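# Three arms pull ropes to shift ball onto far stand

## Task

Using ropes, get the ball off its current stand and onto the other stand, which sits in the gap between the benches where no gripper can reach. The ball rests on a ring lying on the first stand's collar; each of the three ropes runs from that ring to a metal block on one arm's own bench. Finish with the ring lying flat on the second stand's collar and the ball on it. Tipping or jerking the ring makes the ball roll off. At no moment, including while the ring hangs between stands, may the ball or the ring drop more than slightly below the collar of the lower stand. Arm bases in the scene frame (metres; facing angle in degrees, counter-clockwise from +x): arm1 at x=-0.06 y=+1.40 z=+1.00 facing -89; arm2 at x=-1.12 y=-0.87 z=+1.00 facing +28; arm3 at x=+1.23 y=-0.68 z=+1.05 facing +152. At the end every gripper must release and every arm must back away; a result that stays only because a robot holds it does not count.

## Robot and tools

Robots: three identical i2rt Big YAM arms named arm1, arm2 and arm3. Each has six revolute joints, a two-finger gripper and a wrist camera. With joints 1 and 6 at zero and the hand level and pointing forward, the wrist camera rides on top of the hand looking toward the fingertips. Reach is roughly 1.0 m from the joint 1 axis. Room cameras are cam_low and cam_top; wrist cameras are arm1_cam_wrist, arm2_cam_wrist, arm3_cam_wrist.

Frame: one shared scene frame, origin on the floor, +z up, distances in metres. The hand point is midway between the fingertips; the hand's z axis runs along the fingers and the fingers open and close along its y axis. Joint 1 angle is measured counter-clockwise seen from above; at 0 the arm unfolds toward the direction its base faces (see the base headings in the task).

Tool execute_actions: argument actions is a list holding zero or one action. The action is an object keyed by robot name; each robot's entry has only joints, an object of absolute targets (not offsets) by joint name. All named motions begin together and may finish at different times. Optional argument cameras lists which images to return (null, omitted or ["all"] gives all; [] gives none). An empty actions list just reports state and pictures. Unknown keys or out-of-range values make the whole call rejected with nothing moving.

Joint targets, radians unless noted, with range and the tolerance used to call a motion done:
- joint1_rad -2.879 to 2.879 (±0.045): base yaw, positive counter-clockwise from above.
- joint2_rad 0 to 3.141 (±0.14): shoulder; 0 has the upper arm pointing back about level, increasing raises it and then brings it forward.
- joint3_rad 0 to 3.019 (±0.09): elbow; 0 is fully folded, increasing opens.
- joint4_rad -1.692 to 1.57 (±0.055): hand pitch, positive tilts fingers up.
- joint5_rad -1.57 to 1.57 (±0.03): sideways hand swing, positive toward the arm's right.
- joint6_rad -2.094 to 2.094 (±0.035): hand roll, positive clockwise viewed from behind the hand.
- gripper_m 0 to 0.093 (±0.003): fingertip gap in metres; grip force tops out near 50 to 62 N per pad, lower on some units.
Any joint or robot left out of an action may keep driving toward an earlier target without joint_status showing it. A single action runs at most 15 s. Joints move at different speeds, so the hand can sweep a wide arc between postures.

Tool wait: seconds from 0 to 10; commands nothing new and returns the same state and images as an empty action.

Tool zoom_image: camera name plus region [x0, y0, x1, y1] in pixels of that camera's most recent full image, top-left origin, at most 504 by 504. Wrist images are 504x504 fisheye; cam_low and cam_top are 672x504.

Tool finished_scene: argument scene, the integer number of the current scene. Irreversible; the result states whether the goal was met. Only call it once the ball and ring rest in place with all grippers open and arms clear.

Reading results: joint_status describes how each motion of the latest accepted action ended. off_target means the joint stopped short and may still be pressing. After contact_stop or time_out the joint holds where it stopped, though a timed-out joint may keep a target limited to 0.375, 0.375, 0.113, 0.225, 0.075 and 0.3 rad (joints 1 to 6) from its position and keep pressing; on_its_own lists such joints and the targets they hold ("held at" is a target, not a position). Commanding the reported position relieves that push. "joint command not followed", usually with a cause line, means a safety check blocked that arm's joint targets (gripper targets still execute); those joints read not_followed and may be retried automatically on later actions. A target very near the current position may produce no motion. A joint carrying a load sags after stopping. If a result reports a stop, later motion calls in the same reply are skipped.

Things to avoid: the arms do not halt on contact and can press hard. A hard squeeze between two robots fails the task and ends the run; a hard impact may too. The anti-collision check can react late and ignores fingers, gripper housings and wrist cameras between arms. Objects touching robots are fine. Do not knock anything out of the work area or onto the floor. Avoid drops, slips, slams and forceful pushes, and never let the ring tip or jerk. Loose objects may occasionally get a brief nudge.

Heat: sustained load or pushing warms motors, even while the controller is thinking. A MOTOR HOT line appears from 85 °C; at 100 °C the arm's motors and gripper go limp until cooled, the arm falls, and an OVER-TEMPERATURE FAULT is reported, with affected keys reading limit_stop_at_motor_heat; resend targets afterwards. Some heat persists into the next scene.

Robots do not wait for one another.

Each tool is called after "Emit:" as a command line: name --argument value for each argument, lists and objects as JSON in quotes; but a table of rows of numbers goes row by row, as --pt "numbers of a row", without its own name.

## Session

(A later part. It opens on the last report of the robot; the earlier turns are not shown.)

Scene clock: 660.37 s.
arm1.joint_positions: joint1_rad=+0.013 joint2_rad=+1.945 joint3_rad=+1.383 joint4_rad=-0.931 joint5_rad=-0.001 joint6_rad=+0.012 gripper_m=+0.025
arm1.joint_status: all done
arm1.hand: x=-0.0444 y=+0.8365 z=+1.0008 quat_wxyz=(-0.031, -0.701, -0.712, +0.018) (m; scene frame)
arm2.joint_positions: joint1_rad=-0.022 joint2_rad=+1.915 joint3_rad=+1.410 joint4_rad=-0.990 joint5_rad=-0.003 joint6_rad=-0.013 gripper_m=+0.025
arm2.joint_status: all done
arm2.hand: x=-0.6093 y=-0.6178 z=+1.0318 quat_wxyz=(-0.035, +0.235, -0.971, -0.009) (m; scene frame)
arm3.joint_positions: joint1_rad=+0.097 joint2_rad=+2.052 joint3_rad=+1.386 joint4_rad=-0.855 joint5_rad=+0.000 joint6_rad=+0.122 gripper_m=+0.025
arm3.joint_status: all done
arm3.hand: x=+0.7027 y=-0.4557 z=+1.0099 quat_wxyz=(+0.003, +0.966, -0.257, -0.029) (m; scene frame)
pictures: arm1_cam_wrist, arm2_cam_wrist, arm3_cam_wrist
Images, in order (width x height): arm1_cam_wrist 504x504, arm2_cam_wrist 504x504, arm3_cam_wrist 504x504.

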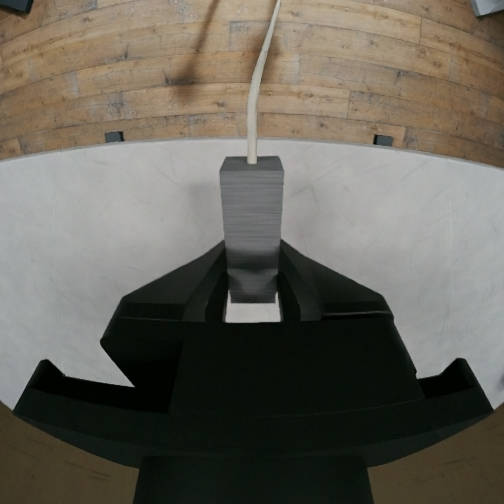

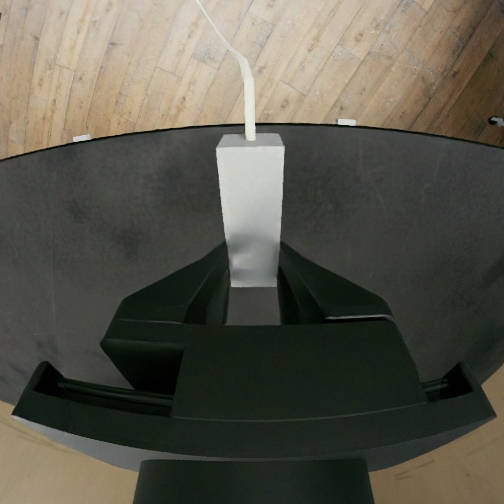

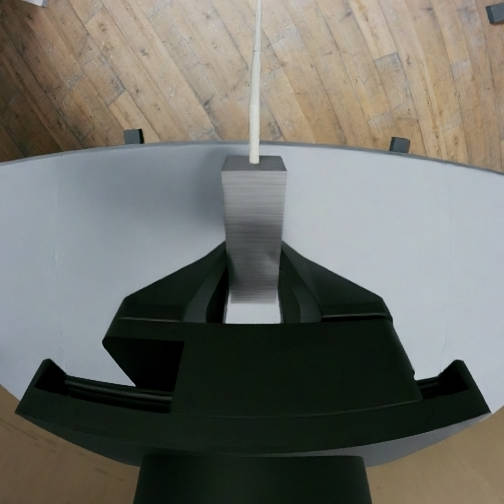

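Emit:
execute_actions --actions '[{"arm1":{"joints":{"joint1_rad":-0.668,"joint2_rad":1.868,"joint3_rad":1.585,"joint4_rad":-1.247,"joint6_rad":-0.91}},"arm2":{"joints":{"joint1_rad":0.148,"joint2_rad":1.337,"joint3_rad":0.868,"joint4_rad":-1.107,"joint6_rad":-0.165}},"arm3":{"joints":{"joint1_rad":-0.288,"joint2_rad":2.125,"joint3_rad":1.798,"joint4_rad":-1.233,"joint6_rad":-0.525}}}]'

Scene clock: 677.10 s.
arm1.joint_positions: joint1_rad=-0.649 joint2_rad=+1.901 joint3_rad=+1.551 joint4_rad=-1.215 joint5_rad=-0.018 joint6_rad=-0.899 gripper_m=+0.025
arm1.joint_status: all done
arm1.hand: x=-0.3958 y=+0.9408 z=+1.0770 quat_wxyz=(-0.012, -0.607, -0.795, -0.005) (m; scene frame)
arm2.joint_positions: joint1_rad=+0.147 joint2_rad=+1.333 joint3_rad=+0.876 joint4_rad=-1.104 joint5_rad=-0.002 joint6_rad=-0.157 gripper_m=+0.025
arm2.joint_status: all done
arm2.hand: x=-0.8386 y=-0.6673 z=+1.0987 quat_wxyz=(-0.003, +0.383, -0.924, -0.001) (m; scene frame)
arm3.joint_positions: joint1_rad=-0.282 joint2_rad=+2.137 joint3_rad=+1.767 joint4_rad=-1.223 joint5_rad=+0.001 joint6_rad=-0.516 gripper_m=+0.025
arm3.joint_status: all done
arm3.hand: x=+0.7777 y=-0.2322 z=+1.0835 quat_wxyz=(+0.012, +0.991, -0.130, +0.003) (m; scene frame)
pictures: arm1_cam_wrist, arm2_cam_wrist, arm3_cam_wrist, cam_low, cam_top
Images, in order (width x height): arm1_cam_wrist 504x504, arm2_cam_wrist 504x504, arm3_cam_wrist 504x504, cam_low 672x504, cam_top 672x504.

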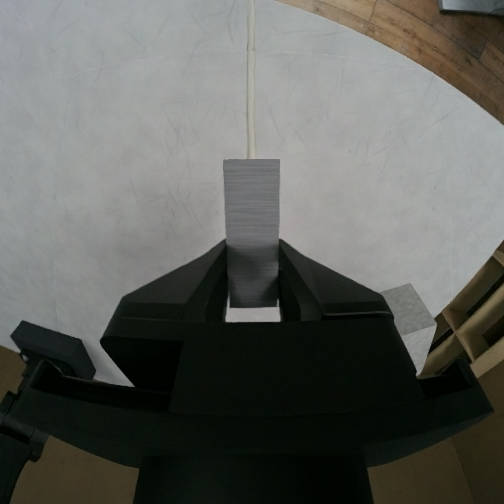

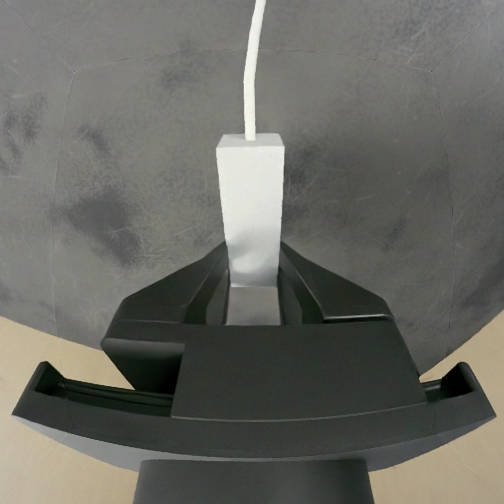

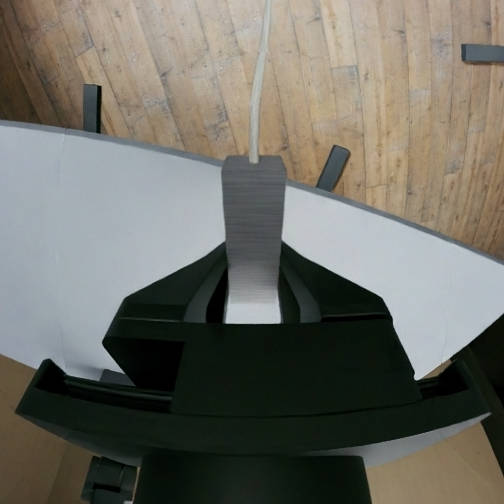

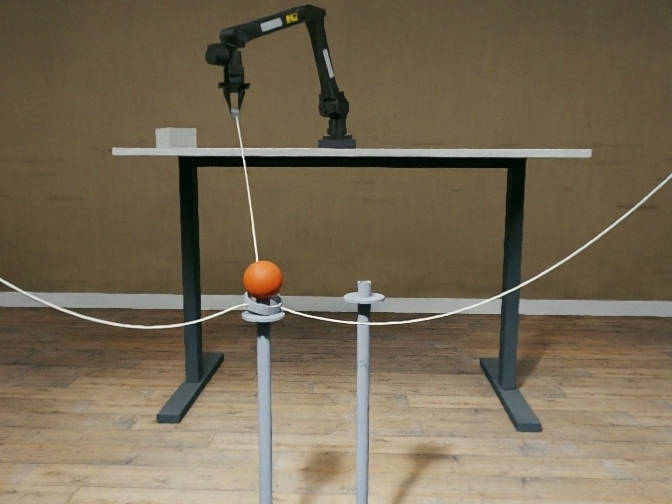

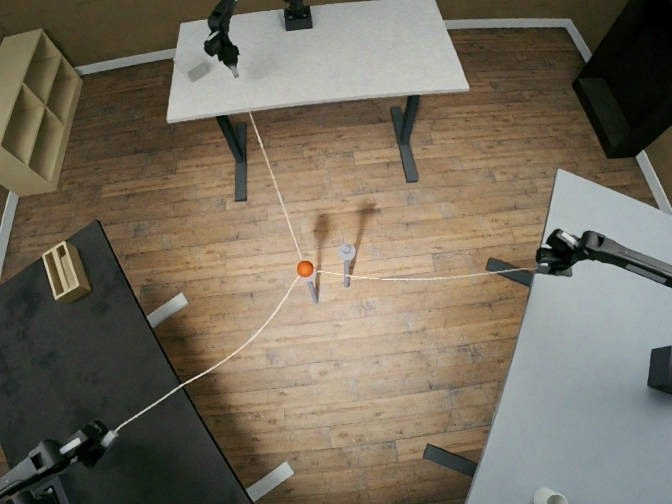

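Emit:
execute_actions --actions '[{"arm1":{"joints":{"joint1_rad":-0.552,"joint2_rad":2.025,"joint3_rad":1.755,"joint4_rad":-1.27,"joint5_rad":0,"joint6_rad":-0.8}}}]'

Emit:
zoom_image --camera "cam_low" --region '[200, 240, 400, 360]'

Emit:
zoom_image --camera "cam_low" --region '[190, 50, 310, 170]'

Scene clock: 692.73 s.
arm1.joint_positions: joint1_rad=-0.546 joint2_rad=+2.036 joint3_rad=+1.696 joint4_rad=-1.257 joint5_rad=-0.002 joint6_rad=-0.809 gripper_m=+0.025
arm1.joint_status: all done
arm1.hand: x=-0.3678 y=+0.8786 z=+1.0526 quat_wxyz=(-0.003, -0.602, -0.798, -0.021) (m; scene frame)
arm2.joint_positions: joint1_rad=+0.147 joint2_rad=+1.333 joint3_rad=+0.876 joint4_rad=-1.104 joint5_rad=-0.002 joint6_rad=-0.157 gripper_m=+0.025
arm2.joint_status: not commanded
arm2.hand: x=-0.8386 y=-0.6673 z=+1.0987 quat_wxyz=(-0.003, +0.383, -0.924, -0.001) (m; scene frame)
arm3.joint_positions: joint1_rad=-0.282 joint2_rad=+2.137 joint3_rad=+1.767 joint4_rad=-1.223 joint5_rad=+0.001 joint6_rad=-0.516 gripper_m=+0.025
arm3.joint_status: not commanded
arm3.hand: x=+0.7777 y=-0.2322 z=+1.0835 quat_wxyz=(+0.012, +0.991, -0.130, +0.003) (m; scene frame)
pictures: arm1_cam_wrist, arm2_cam_wrist, arm3_cam_wrist, cam_low, cam_top
Images, in order (width x height): arm1_cam_wrist 504x504, arm2_cam_wrist 504x504, arm3_cam_wrist 504x504, cam_low 672x504, cam_top 672x504.

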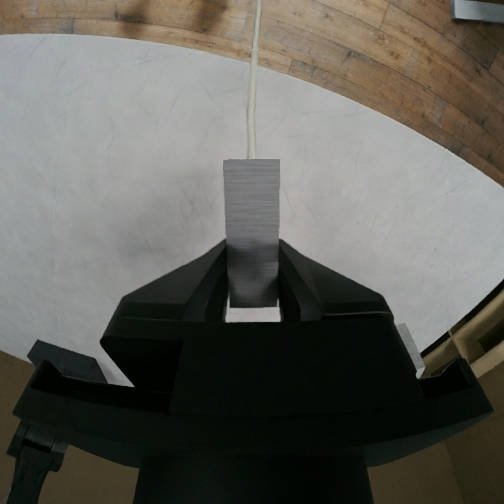

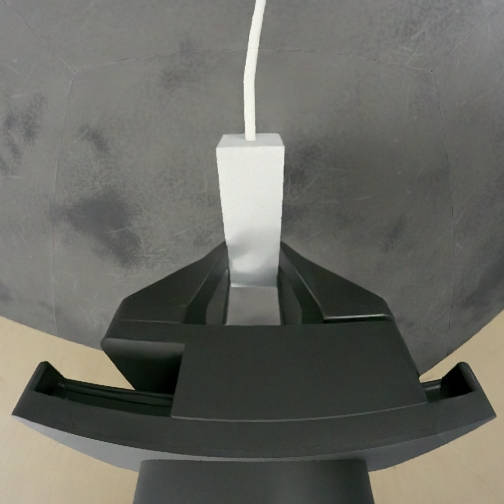

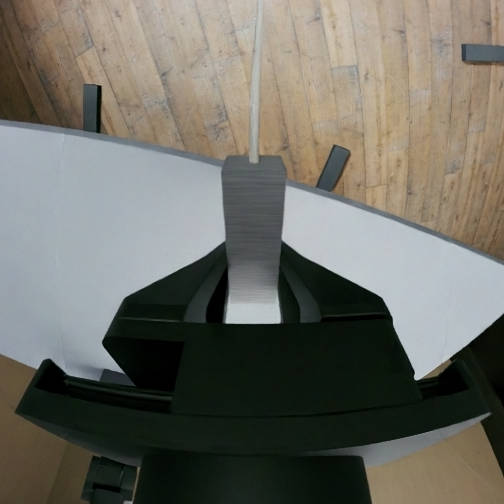

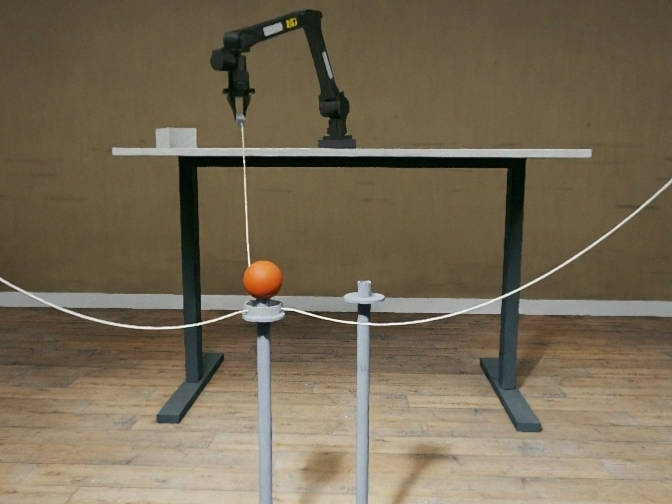

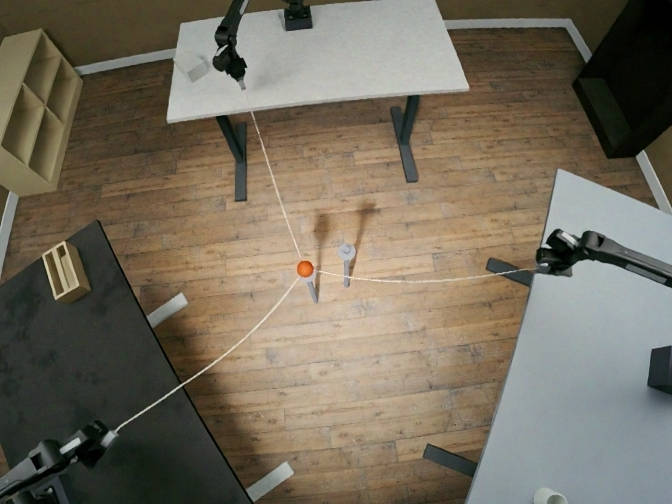

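Region (200, 240, 400, 360) of cam_low's 672x504 image, scaled by 2.520, with more detail than that image has; it fills the top 302 rows of this view, and the rest is white.

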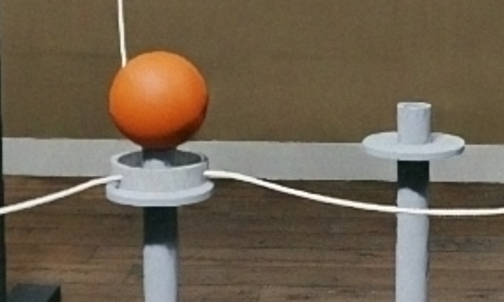

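Region (190, 50, 310, 170) of cam_low's 672x504 image, scaled by 4.200, with more detail than that image has.

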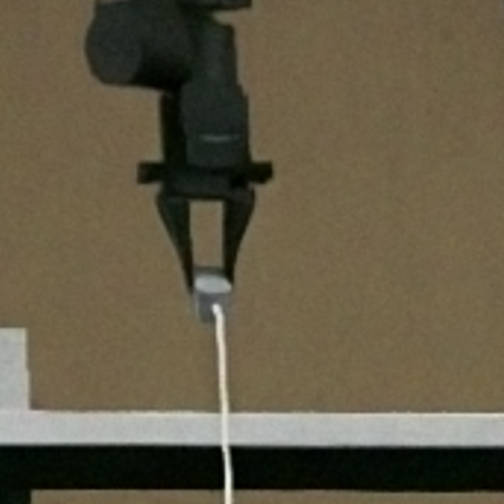

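Emit:
execute_actions --actions '[{"arm1":{"joints":{"joint1_rad":-0.585,"joint2_rad":1.97}},"arm2":{"joints":{"joint1_rad":0.122,"joint2_rad":1.24,"joint3_rad":0.823,"joint4_rad":-1.167,"joint6_rad":-0.185}},"arm3":{"joints":{"joint1_rad":-0.32,"joint2_rad":2.02,"joint3_rad":1.683,"joint4_rad":-1.2,"joint6_rad":-0.555}}}]' --cameras '["cam_low","cam_top"]'

Emit:
zoom_image --camera "cam_low" --region '[200, 240, 400, 360]'

Emit:
zoom_image --camera "cam_top" --region '[285, 235, 365, 315]'

Scene clock: 810.00 s.
arm1.joint_positions: joint1_rad=-0.577 joint2_rad=+2.007 joint3_rad=+1.696 joint4_rad=-1.257 joint5_rad=-0.002 joint6_rad=-0.809 gripper_m=+0.025
arm1.joint_status: all done
arm1.hand: x=-0.3847 y=+0.8867 z=+1.0694 quat_wxyz=(-0.004, -0.614, -0.789, -0.007) (m; scene frame)
arm2.joint_positions: joint1_rad=+0.126 joint2_rad=+1.237 joint3_rad=+0.826 joint4_rad=-1.162 joint5_rad=-0.002 joint6_rad=-0.177 gripper_m=+0.025
arm2.joint_status: all done
arm2.hand: x=-0.8605 y=-0.6913 z=+1.1111 quat_wxyz=(+0.002, +0.382, -0.924, +0.000) (m; scene frame)
arm3.joint_positions: joint1_rad=-0.317 joint2_rad=+2.044 joint3_rad=+1.675 joint4_rad=-1.208 joint5_rad=+0.001 joint6_rad=-0.546 gripper_m=+0.025
arm3.joint_status: all done
arm3.hand: x=+0.8101 y=-0.2335 z=+1.1065 quat_wxyz=(+0.008, +0.991, -0.132, -0.003) (m; scene frame)
pictures: cam_low, cam_top
Images, in order (width x height): cam_low 672x504, cam_top 672x504.

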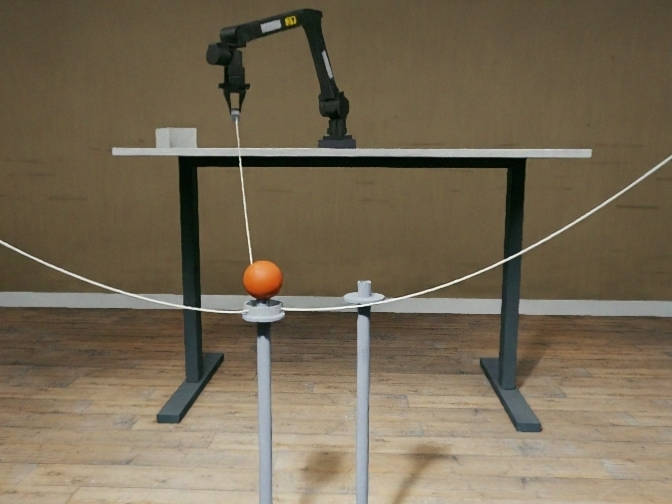

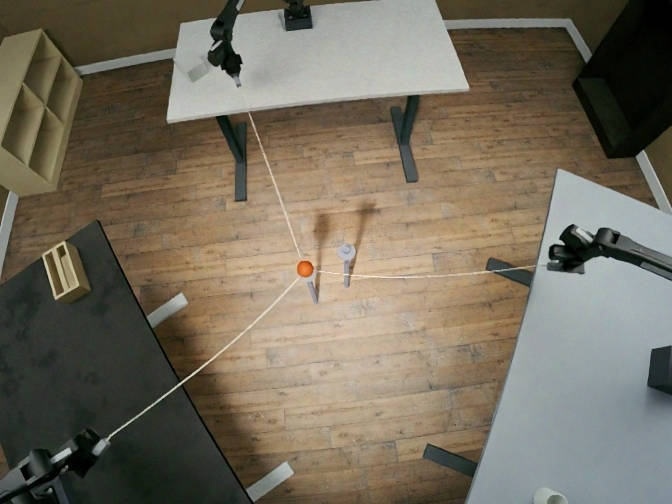

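Region (200, 240, 400, 360) of cam_low's 672x504 image, scaled by 2.520, with more detail than that image has; it fills the top 302 rows of this view, and the rest is white.

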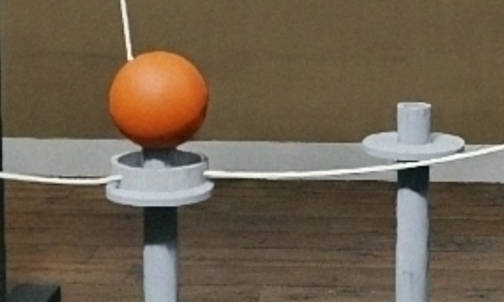

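Region (285, 235, 365, 315) of cam_top's 672x504 image, scaled by 6.300, with more detail than that image has.

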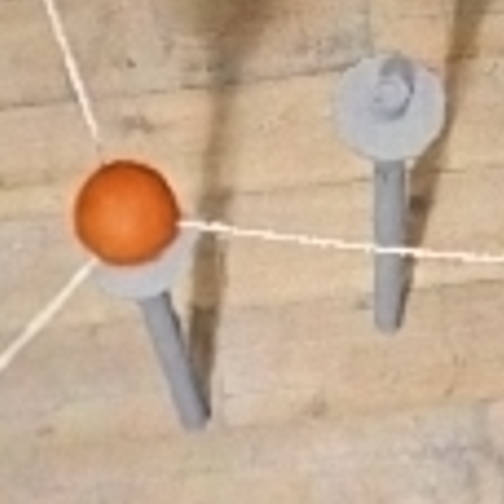

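Emit:
zoom_image --camera "cam_low" --region '[420, 140, 672, 320]'

Emit:
zoom_image --camera "cam_low" --region '[0, 200, 252, 340]'

Region (420, 140, 672, 320) of cam_low's 672x504 image, scaled by 2.000, with more detail than that image has; it fills the top 360 rows of this view, and the rest is white.

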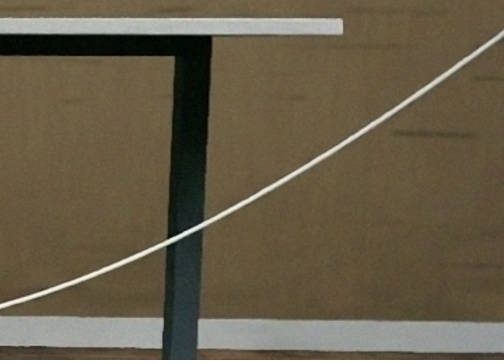

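Region (0, 200, 252, 340) of cam_low's 672x504 image, scaled by 2.000, with more detail than that image has.

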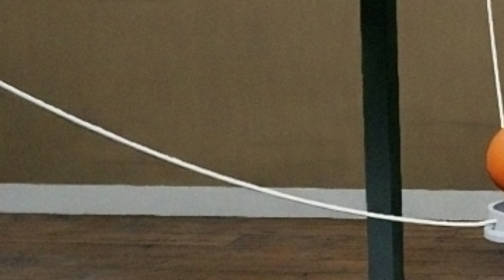

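Emit:
execute_actions --actions '[{"arm1":{"joints":{"joint2_rad":1.936}},"arm2":{"joints":{"joint2_rad":1.197}},"arm3":{"joints":{"joint2_rad":1.995,"joint4_rad":-1.28}}}]' --cameras '["cam_low","cam_top"]'

Emit:
zoom_image --camera "cam_low" --region '[200, 240, 400, 360]'

Emit:
zoom_image --camera "cam_top" --region '[285, 235, 365, 315]'

Scene clock: 865.30 s.
arm1.joint_positions: joint1_rad=-0.577 joint2_rad=+1.970 joint3_rad=+1.696 joint4_rad=-1.257 joint5_rad=-0.002 joint6_rad=-0.809 gripper_m=+0.025
arm1.joint_status: all done
arm1.hand: x=-0.3858 y=+0.8853 z=+1.0908 quat_wxyz=(-0.006, -0.614, -0.789, +0.012) (m; scene frame)
arm2.joint_positions: joint1_rad=+0.126 joint2_rad=+1.201 joint3_rad=+0.826 joint4_rad=-1.162 joint5_rad=-0.002 joint6_rad=-0.178 gripper_m=+0.025
arm2.joint_status: all done
arm2.hand: x=-0.8601 y=-0.6910 z=+1.1214 quat_wxyz=(-0.015, +0.383, -0.924, -0.004) (m; scene frame)
arm3.joint_positions: joint1_rad=-0.317 joint2_rad=+2.030 joint3_rad=+1.675 joint4_rad=-1.270 joint5_rad=+0.001 joint6_rad=-0.546 gripper_m=+0.025
arm3.joint_status: all done
arm3.hand: x=+0.8198 y=-0.2435 z=+1.1151 quat_wxyz=(+0.022, +0.991, -0.132, +0.015) (m; scene frame)
pictures: cam_low, cam_top
Images, in order (width x height): cam_low 672x504, cam_top 672x504.

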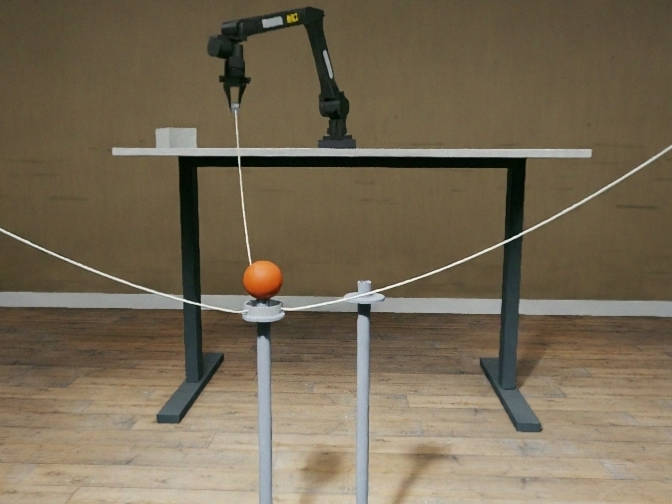

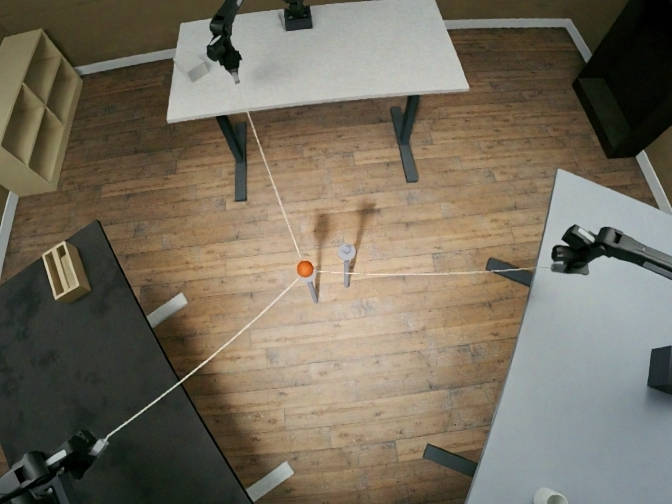

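Region (200, 240, 400, 360) of cam_low's 672x504 image, scaled by 2.520, with more detail than that image has; it fills the top 302 rows of this view, and the rest is white.

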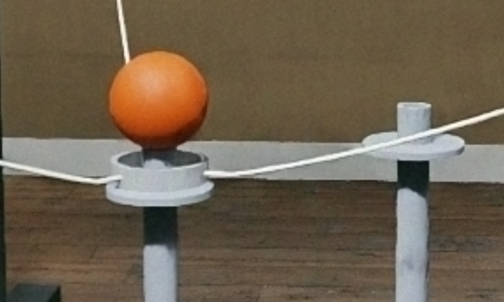

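Region (285, 235, 365, 315) of cam_top's 672x504 image, scaled by 6.300, with more detail than that image has.

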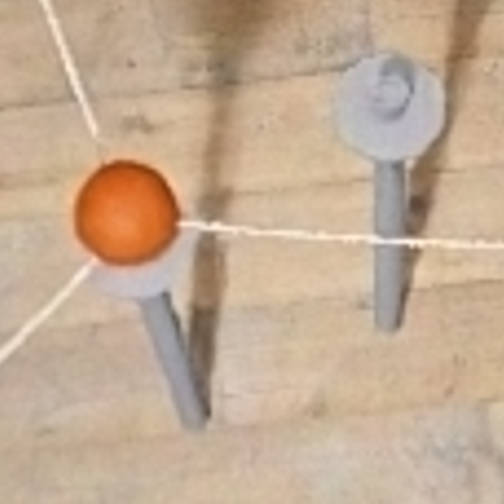

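Emit:
execute_actions --actions '[{"arm2":{"joints":{"joint2_rad":1.156}},"arm3":{"joints":{"joint2_rad":1.966}}}]' --cameras '["cam_low","cam_top"]'

Emit:
zoom_image --camera "cam_low" --region '[200, 240, 400, 360]'

Emit:
zoom_image --camera "cam_top" --region '[285, 235, 365, 315]'

Scene clock: 881.43 s.
arm1.joint_positions: joint1_rad=-0.577 joint2_rad=+1.970 joint3_rad=+1.696 joint4_rad=-1.257 joint5_rad=-0.002 joint6_rad=-0.809 gripper_m=+0.025
arm1.joint_status: not commanded
arm1.hand: x=-0.3858 y=+0.8853 z=+1.0908 quat_wxyz=(-0.006, -0.614, -0.789, +0.012) (m; scene frame)
arm2.joint_positions: joint1_rad=+0.126 joint2_rad=+1.160 joint3_rad=+0.826 joint4_rad=-1.162 joint5_rad=-0.002 joint6_rad=-0.178 gripper_m=+0.025
arm2.joint_status: all done
arm2.hand: x=-0.8600 y=-0.6909 z=+1.1332 quat_wxyz=(-0.035, +0.382, -0.923, -0.008) (m; scene frame)
arm3.joint_positions: joint1_rad=-0.317 joint2_rad=+1.994 joint3_rad=+1.675 joint4_rad=-1.270 joint5_rad=+0.001 joint6_rad=-0.546 gripper_m=+0.025
arm3.joint_status: all done
arm3.hand: x=+0.8186 y=-0.2418 z=+1.1357 quat_wxyz=(+0.011, +0.991, -0.132, +0.001) (m; scene frame)
pictures: cam_low, cam_top
Images, in order (width x height): cam_low 672x504, cam_top 672x504.

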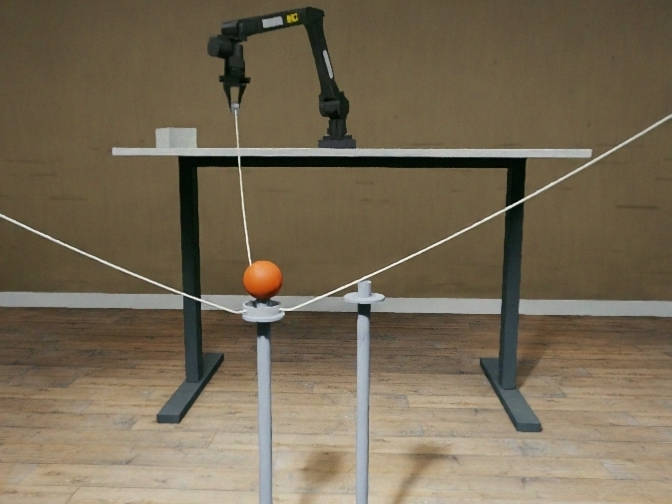

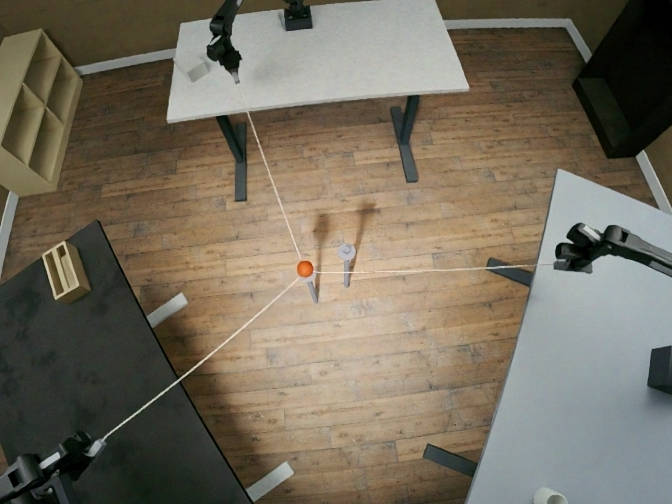

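Region (200, 240, 400, 360) of cam_low's 672x504 image, scaled by 2.520, with more detail than that image has; it fills the top 302 rows of this view, and the rest is white.

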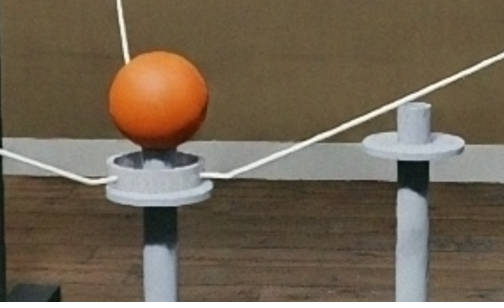

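Region (285, 235, 365, 315) of cam_top's 672x504 image, scaled by 6.300, with more detail than that image has.

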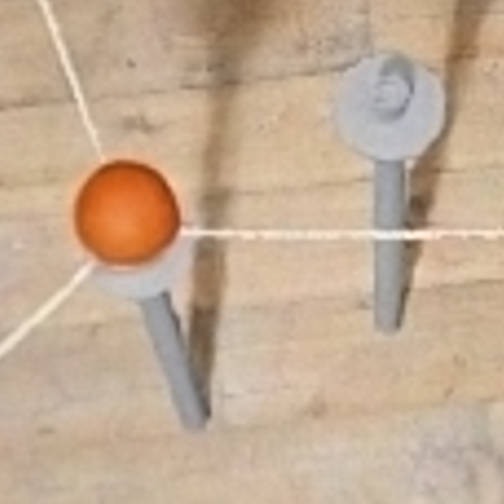

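Emit:
execute_actions --actions '[{"arm2":{"joints":{"joint4_rad":-1.192}},"arm3":{"joints":{"joint4_rad":-1.32}}}]' --cameras '["cam_low","cam_top"]'

Emit:
zoom_image --camera "cam_low" --region '[200, 240, 400, 360]'

Emit:
zoom_image --camera "cam_top" --region '[285, 235, 365, 315]'

Scene clock: 905.80 s.
arm1.joint_positions: joint1_rad=-0.577 joint2_rad=+1.970 joint3_rad=+1.696 joint4_rad=-1.257 joint5_rad=-0.002 joint6_rad=-0.809 gripper_m=+0.025
arm1.joint_status: not commanded
arm1.hand: x=-0.3858 y=+0.8853 z=+1.0908 quat_wxyz=(-0.006, -0.614, -0.789, +0.012) (m; scene frame)
arm2.joint_positions: joint1_rad=+0.126 joint2_rad=+1.160 joint3_rad=+0.826 joint4_rad=-1.183 joint5_rad=-0.002 joint6_rad=-0.178 gripper_m=+0.025
arm2.joint_status: all done
arm2.hand: x=-0.8643 y=-0.6939 z=+1.1329 quat_wxyz=(-0.024, +0.383, -0.924, -0.006) (m; scene frame)
arm3.joint_positions: joint1_rad=-0.317 joint2_rad=+1.994 joint3_rad=+1.675 joint4_rad=-1.309 joint5_rad=+0.001 joint6_rad=-0.546 gripper_m=+0.025
arm3.joint_status: all done
arm3.hand: x=+0.8253 y=-0.2488 z=+1.1361 quat_wxyz=(+0.023, +0.991, -0.132, +0.017) (m; scene frame)
pictures: cam_low, cam_top
Images, in order (width x height): cam_low 672x504, cam_top 672x504.

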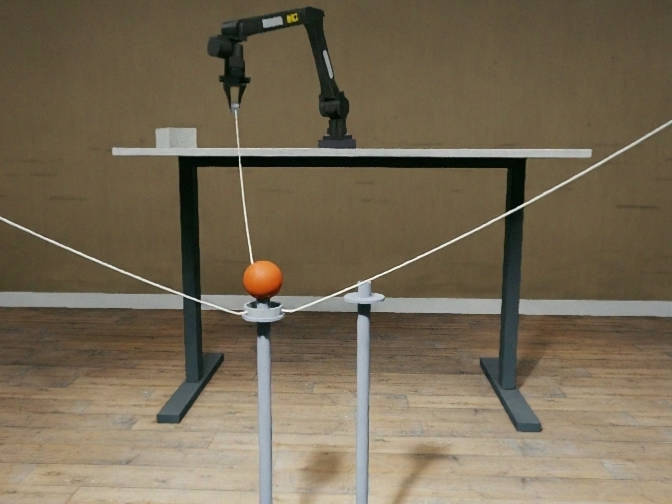

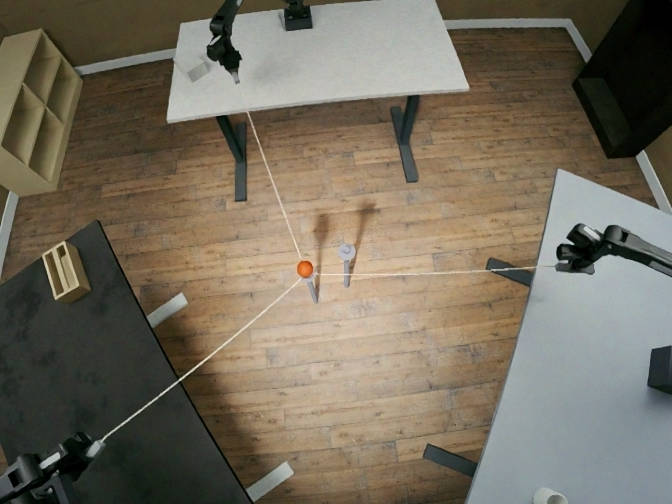

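Region (200, 240, 400, 360) of cam_low's 672x504 image, scaled by 2.520, with more detail than that image has; it fills the top 302 rows of this view, and the rest is white.

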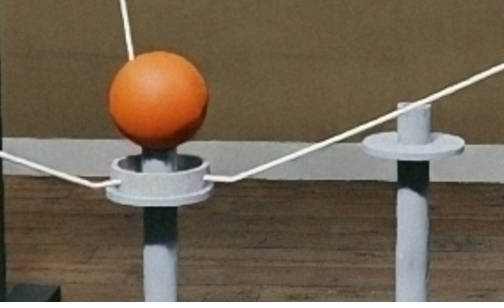

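Region (285, 235, 365, 315) of cam_top's 672x504 image, scaled by 6.300, with more detail than that image has.

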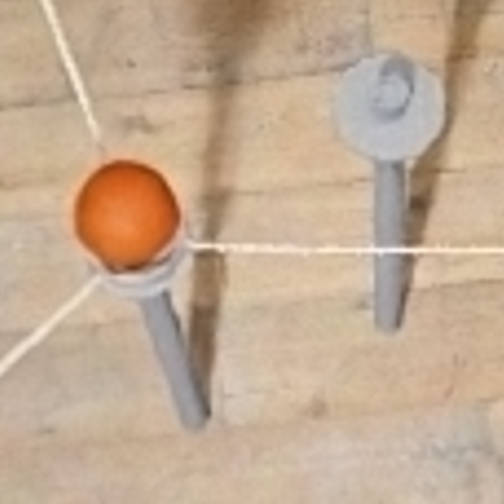

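Emit:
execute_actions --actions '[{"arm1":{"joints":{"joint2_rad":1.914}},"arm2":{"joints":{"joint3_rad":0.88,"joint4_rad":-1.235}},"arm3":{"joints":{"joint2_rad":1.944}}}]' --cameras '["cam_low","cam_top"]'

Emit:
zoom_image --camera "cam_low" --region '[200, 240, 400, 360]'

Emit:
zoom_image --camera "cam_top" --region '[285, 235, 365, 315]'

Scene clock: 935.37 s.
arm1.joint_positions: joint1_rad=-0.577 joint2_rad=+1.954 joint3_rad=+1.696 joint4_rad=-1.257 joint5_rad=-0.002 joint6_rad=-0.809 gripper_m=+0.025
arm1.joint_status: all done
arm1.hand: x=-0.3861 y=+0.8850 z=+1.1000 quat_wxyz=(-0.007, -0.614, -0.789, +0.019) (m; scene frame)
arm2.joint_positions: joint1_rad=+0.126 joint2_rad=+1.160 joint3_rad=+0.826 joint4_rad=-1.226 joint5_rad=-0.002 joint6_rad=-0.178 gripper_m=+0.025
arm2.joint_status: all done
arm2.hand: x=-0.8729 y=-0.6999 z=+1.1326 quat_wxyz=(-0.004, +0.383, -0.924, -0.001) (m; scene frame)
arm3.joint_positions: joint1_rad=-0.317 joint2_rad=+1.980 joint3_rad=+1.675 joint4_rad=-1.309 joint5_rad=+0.001 joint6_rad=-0.546 gripper_m=+0.025
arm3.joint_status: all done
arm3.hand: x=+0.8249 y=-0.2483 z=+1.1441 quat_wxyz=(+0.019, +0.991, -0.132, +0.011) (m; scene frame)
pictures: cam_low, cam_top
Images, in order (width x height): cam_low 672x504, cam_top 672x504.

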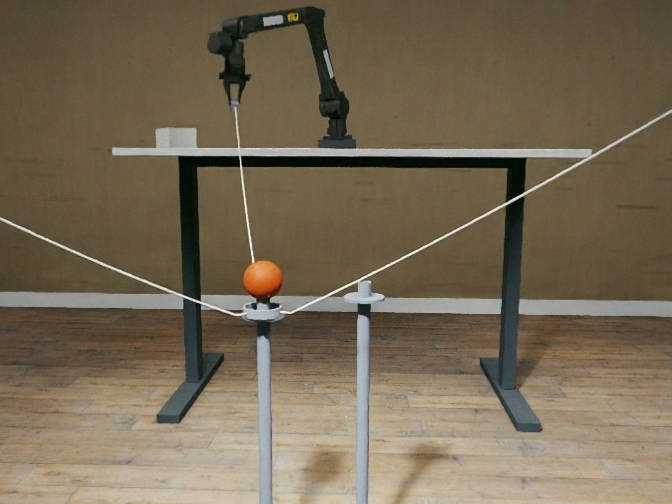

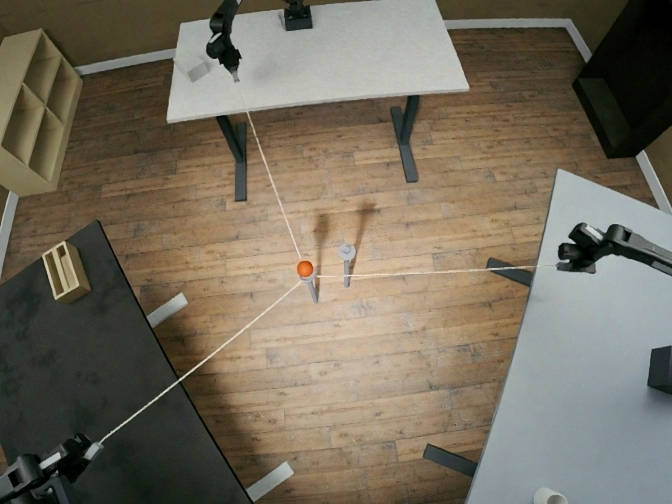

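Region (200, 240, 400, 360) of cam_low's 672x504 image, scaled by 2.520, with more detail than that image has; it fills the top 302 rows of this view, and the rest is white.

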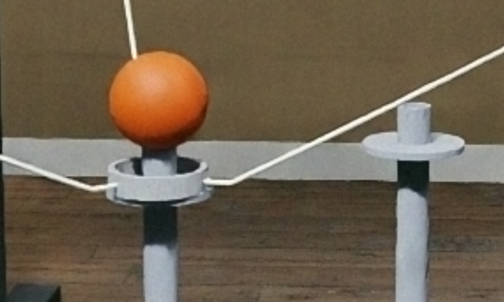

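Region (285, 235, 365, 315) of cam_top's 672x504 image, scaled by 6.300, with more detail than that image has.

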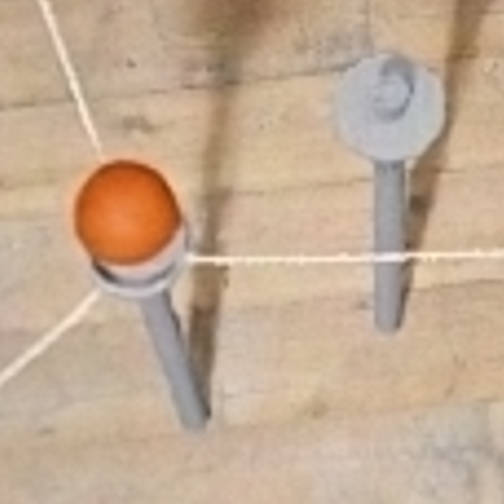

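Emit:
execute_actions --actions '[{"arm1":{"joints":{"joint1_rad":-0.606,"joint2_rad":1.895}}}]' --cameras '["cam_low","cam_top"]'

Emit:
zoom_image --camera "cam_low" --region '[200, 240, 400, 360]'

Emit:
zoom_image --camera "cam_top" --region '[285, 235, 365, 315]'

Scene clock: 951.10 s.
arm1.joint_positions: joint1_rad=-0.588 joint2_rad=+1.939 joint3_rad=+1.696 joint4_rad=-1.257 joint5_rad=-0.002 joint6_rad=-0.809 gripper_m=+0.025
arm1.joint_status: all done
arm1.hand: x=-0.3920 y=+0.8883 z=+1.1089 quat_wxyz=(-0.008, -0.619, -0.785, +0.027) (m; scene frame)
arm2.joint_positions: joint1_rad=+0.126 joint2_rad=+1.160 joint3_rad=+0.826 joint4_rad=-1.226 joint5_rad=-0.002 joint6_rad=-0.178 gripper_m=+0.025
arm2.joint_status: not commanded
arm2.hand: x=-0.8729 y=-0.6999 z=+1.1326 quat_wxyz=(-0.004, +0.383, -0.924, -0.001) (m; scene frame)
arm3.joint_positions: joint1_rad=-0.317 joint2_rad=+1.980 joint3_rad=+1.675 joint4_rad=-1.309 joint5_rad=+0.001 joint6_rad=-0.546 gripper_m=+0.025
arm3.joint_status: not commanded
arm3.hand: x=+0.8249 y=-0.2483 z=+1.1441 quat_wxyz=(+0.019, +0.991, -0.132, +0.011) (m; scene frame)
pictures: cam_low, cam_top
Images, in order (width x height): cam_low 672x504, cam_top 672x504.

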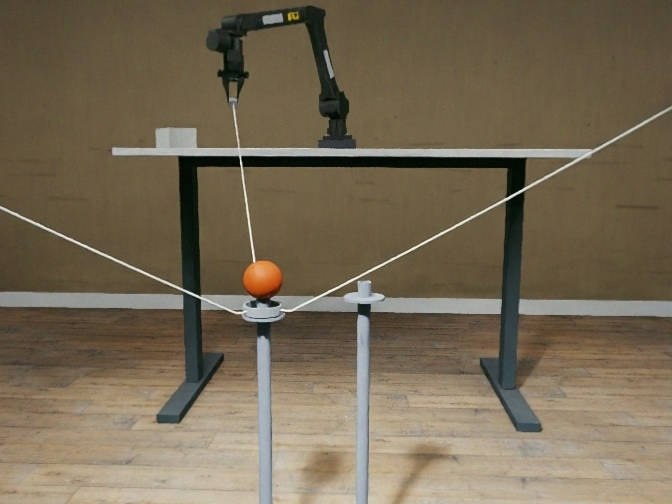

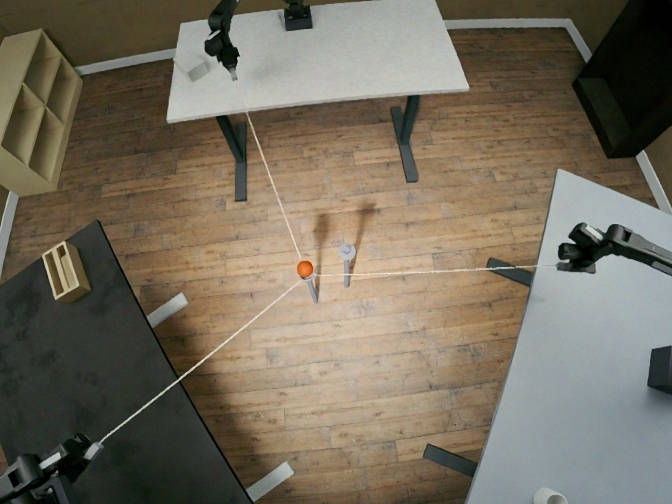

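Region (200, 240, 400, 360) of cam_low's 672x504 image, scaled by 2.520, with more detail than that image has; it fills the top 302 rows of this view, and the rest is white.

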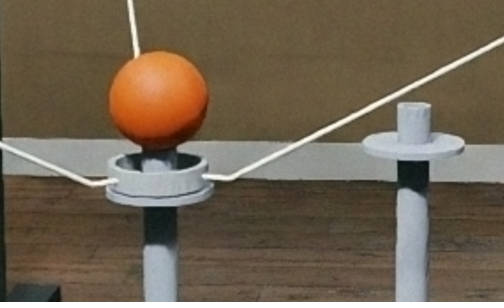

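Region (285, 235, 365, 315) of cam_top's 672x504 image, scaled by 6.300, with more detail than that image has.

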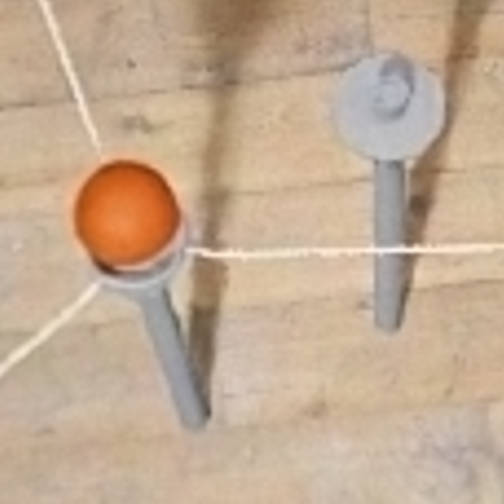

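Emit:
execute_actions --actions '[]'

Scene clock: 980.57 s.
arm1.joint_positions: joint1_rad=-0.588 joint2_rad=+1.939 joint3_rad=+1.696 joint4_rad=-1.257 joint5_rad=-0.002 joint6_rad=-0.809 gripper_m=+0.025
arm1.joint_status: all done
arm1.hand: x=-0.3920 y=+0.8883 z=+1.1089 quat_wxyz=(-0.008, -0.619, -0.785, +0.027) (m; scene frame)
arm2.joint_positions: joint1_rad=+0.126 joint2_rad=+1.160 joint3_rad=+0.826 joint4_rad=-1.226 joint5_rad=-0.002 joint6_rad=-0.178 gripper_m=+0.025
arm2.joint_status: not commanded
arm2.hand: x=-0.8729 y=-0.6999 z=+1.1326 quat_wxyz=(-0.004, +0.383, -0.924, -0.001) (m; scene frame)
arm3.joint_positions: joint1_rad=-0.317 joint2_rad=+1.980 joint3_rad=+1.675 joint4_rad=-1.309 joint5_rad=+0.001 joint6_rad=-0.546 gripper_m=+0.025
arm3.joint_status: not commanded
arm3.hand: x=+0.8249 y=-0.2483 z=+1.1441 quat_wxyz=(+0.019, +0.991, -0.132, +0.011) (m; scene frame)
pictures: arm1_cam_wrist, arm2_cam_wrist, arm3_cam_wrist, cam_low, cam_top
Images, in order (width x height): arm1_cam_wrist 504x504, arm2_cam_wrist 504x504, arm3_cam_wrist 504x504, cam_low 672x504, cam_top 672x504.

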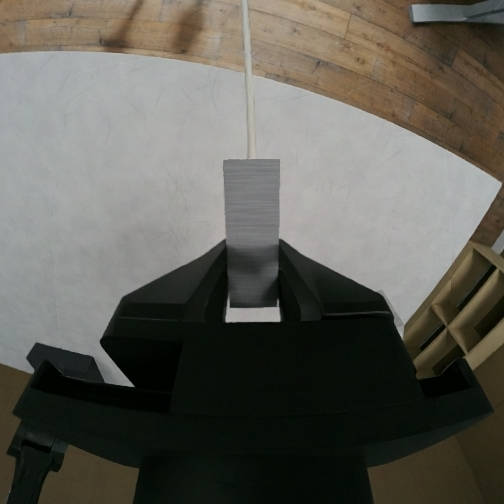

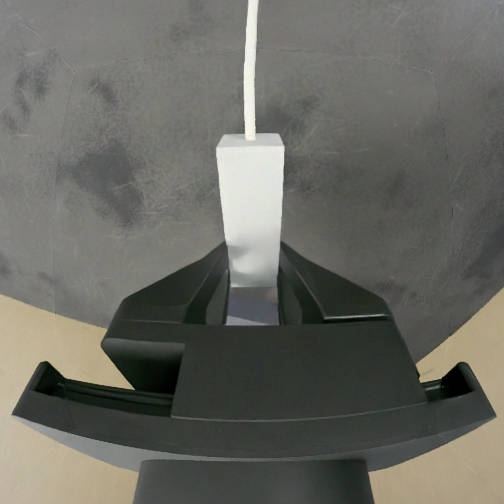

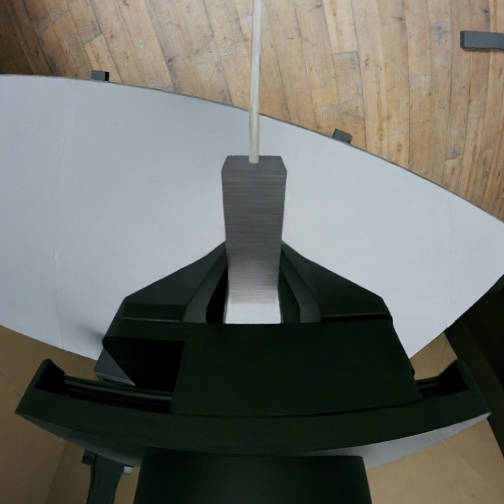

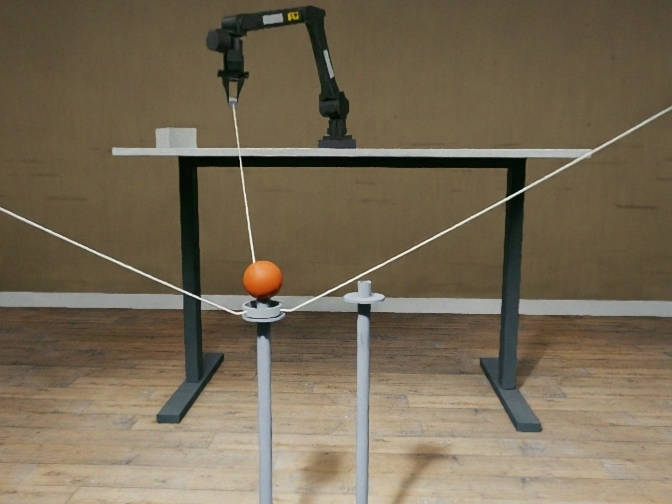

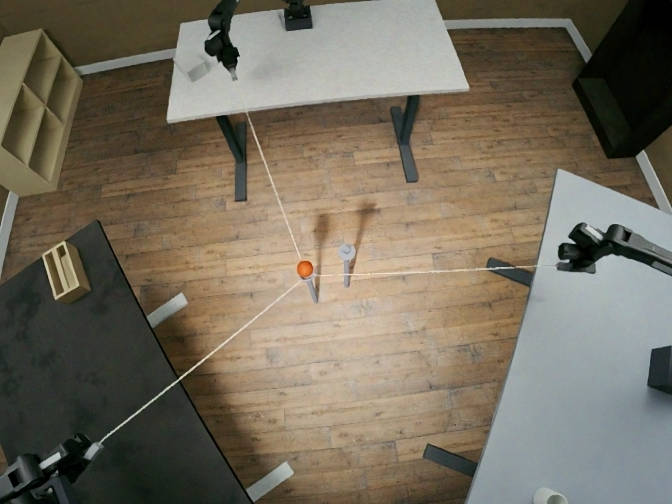

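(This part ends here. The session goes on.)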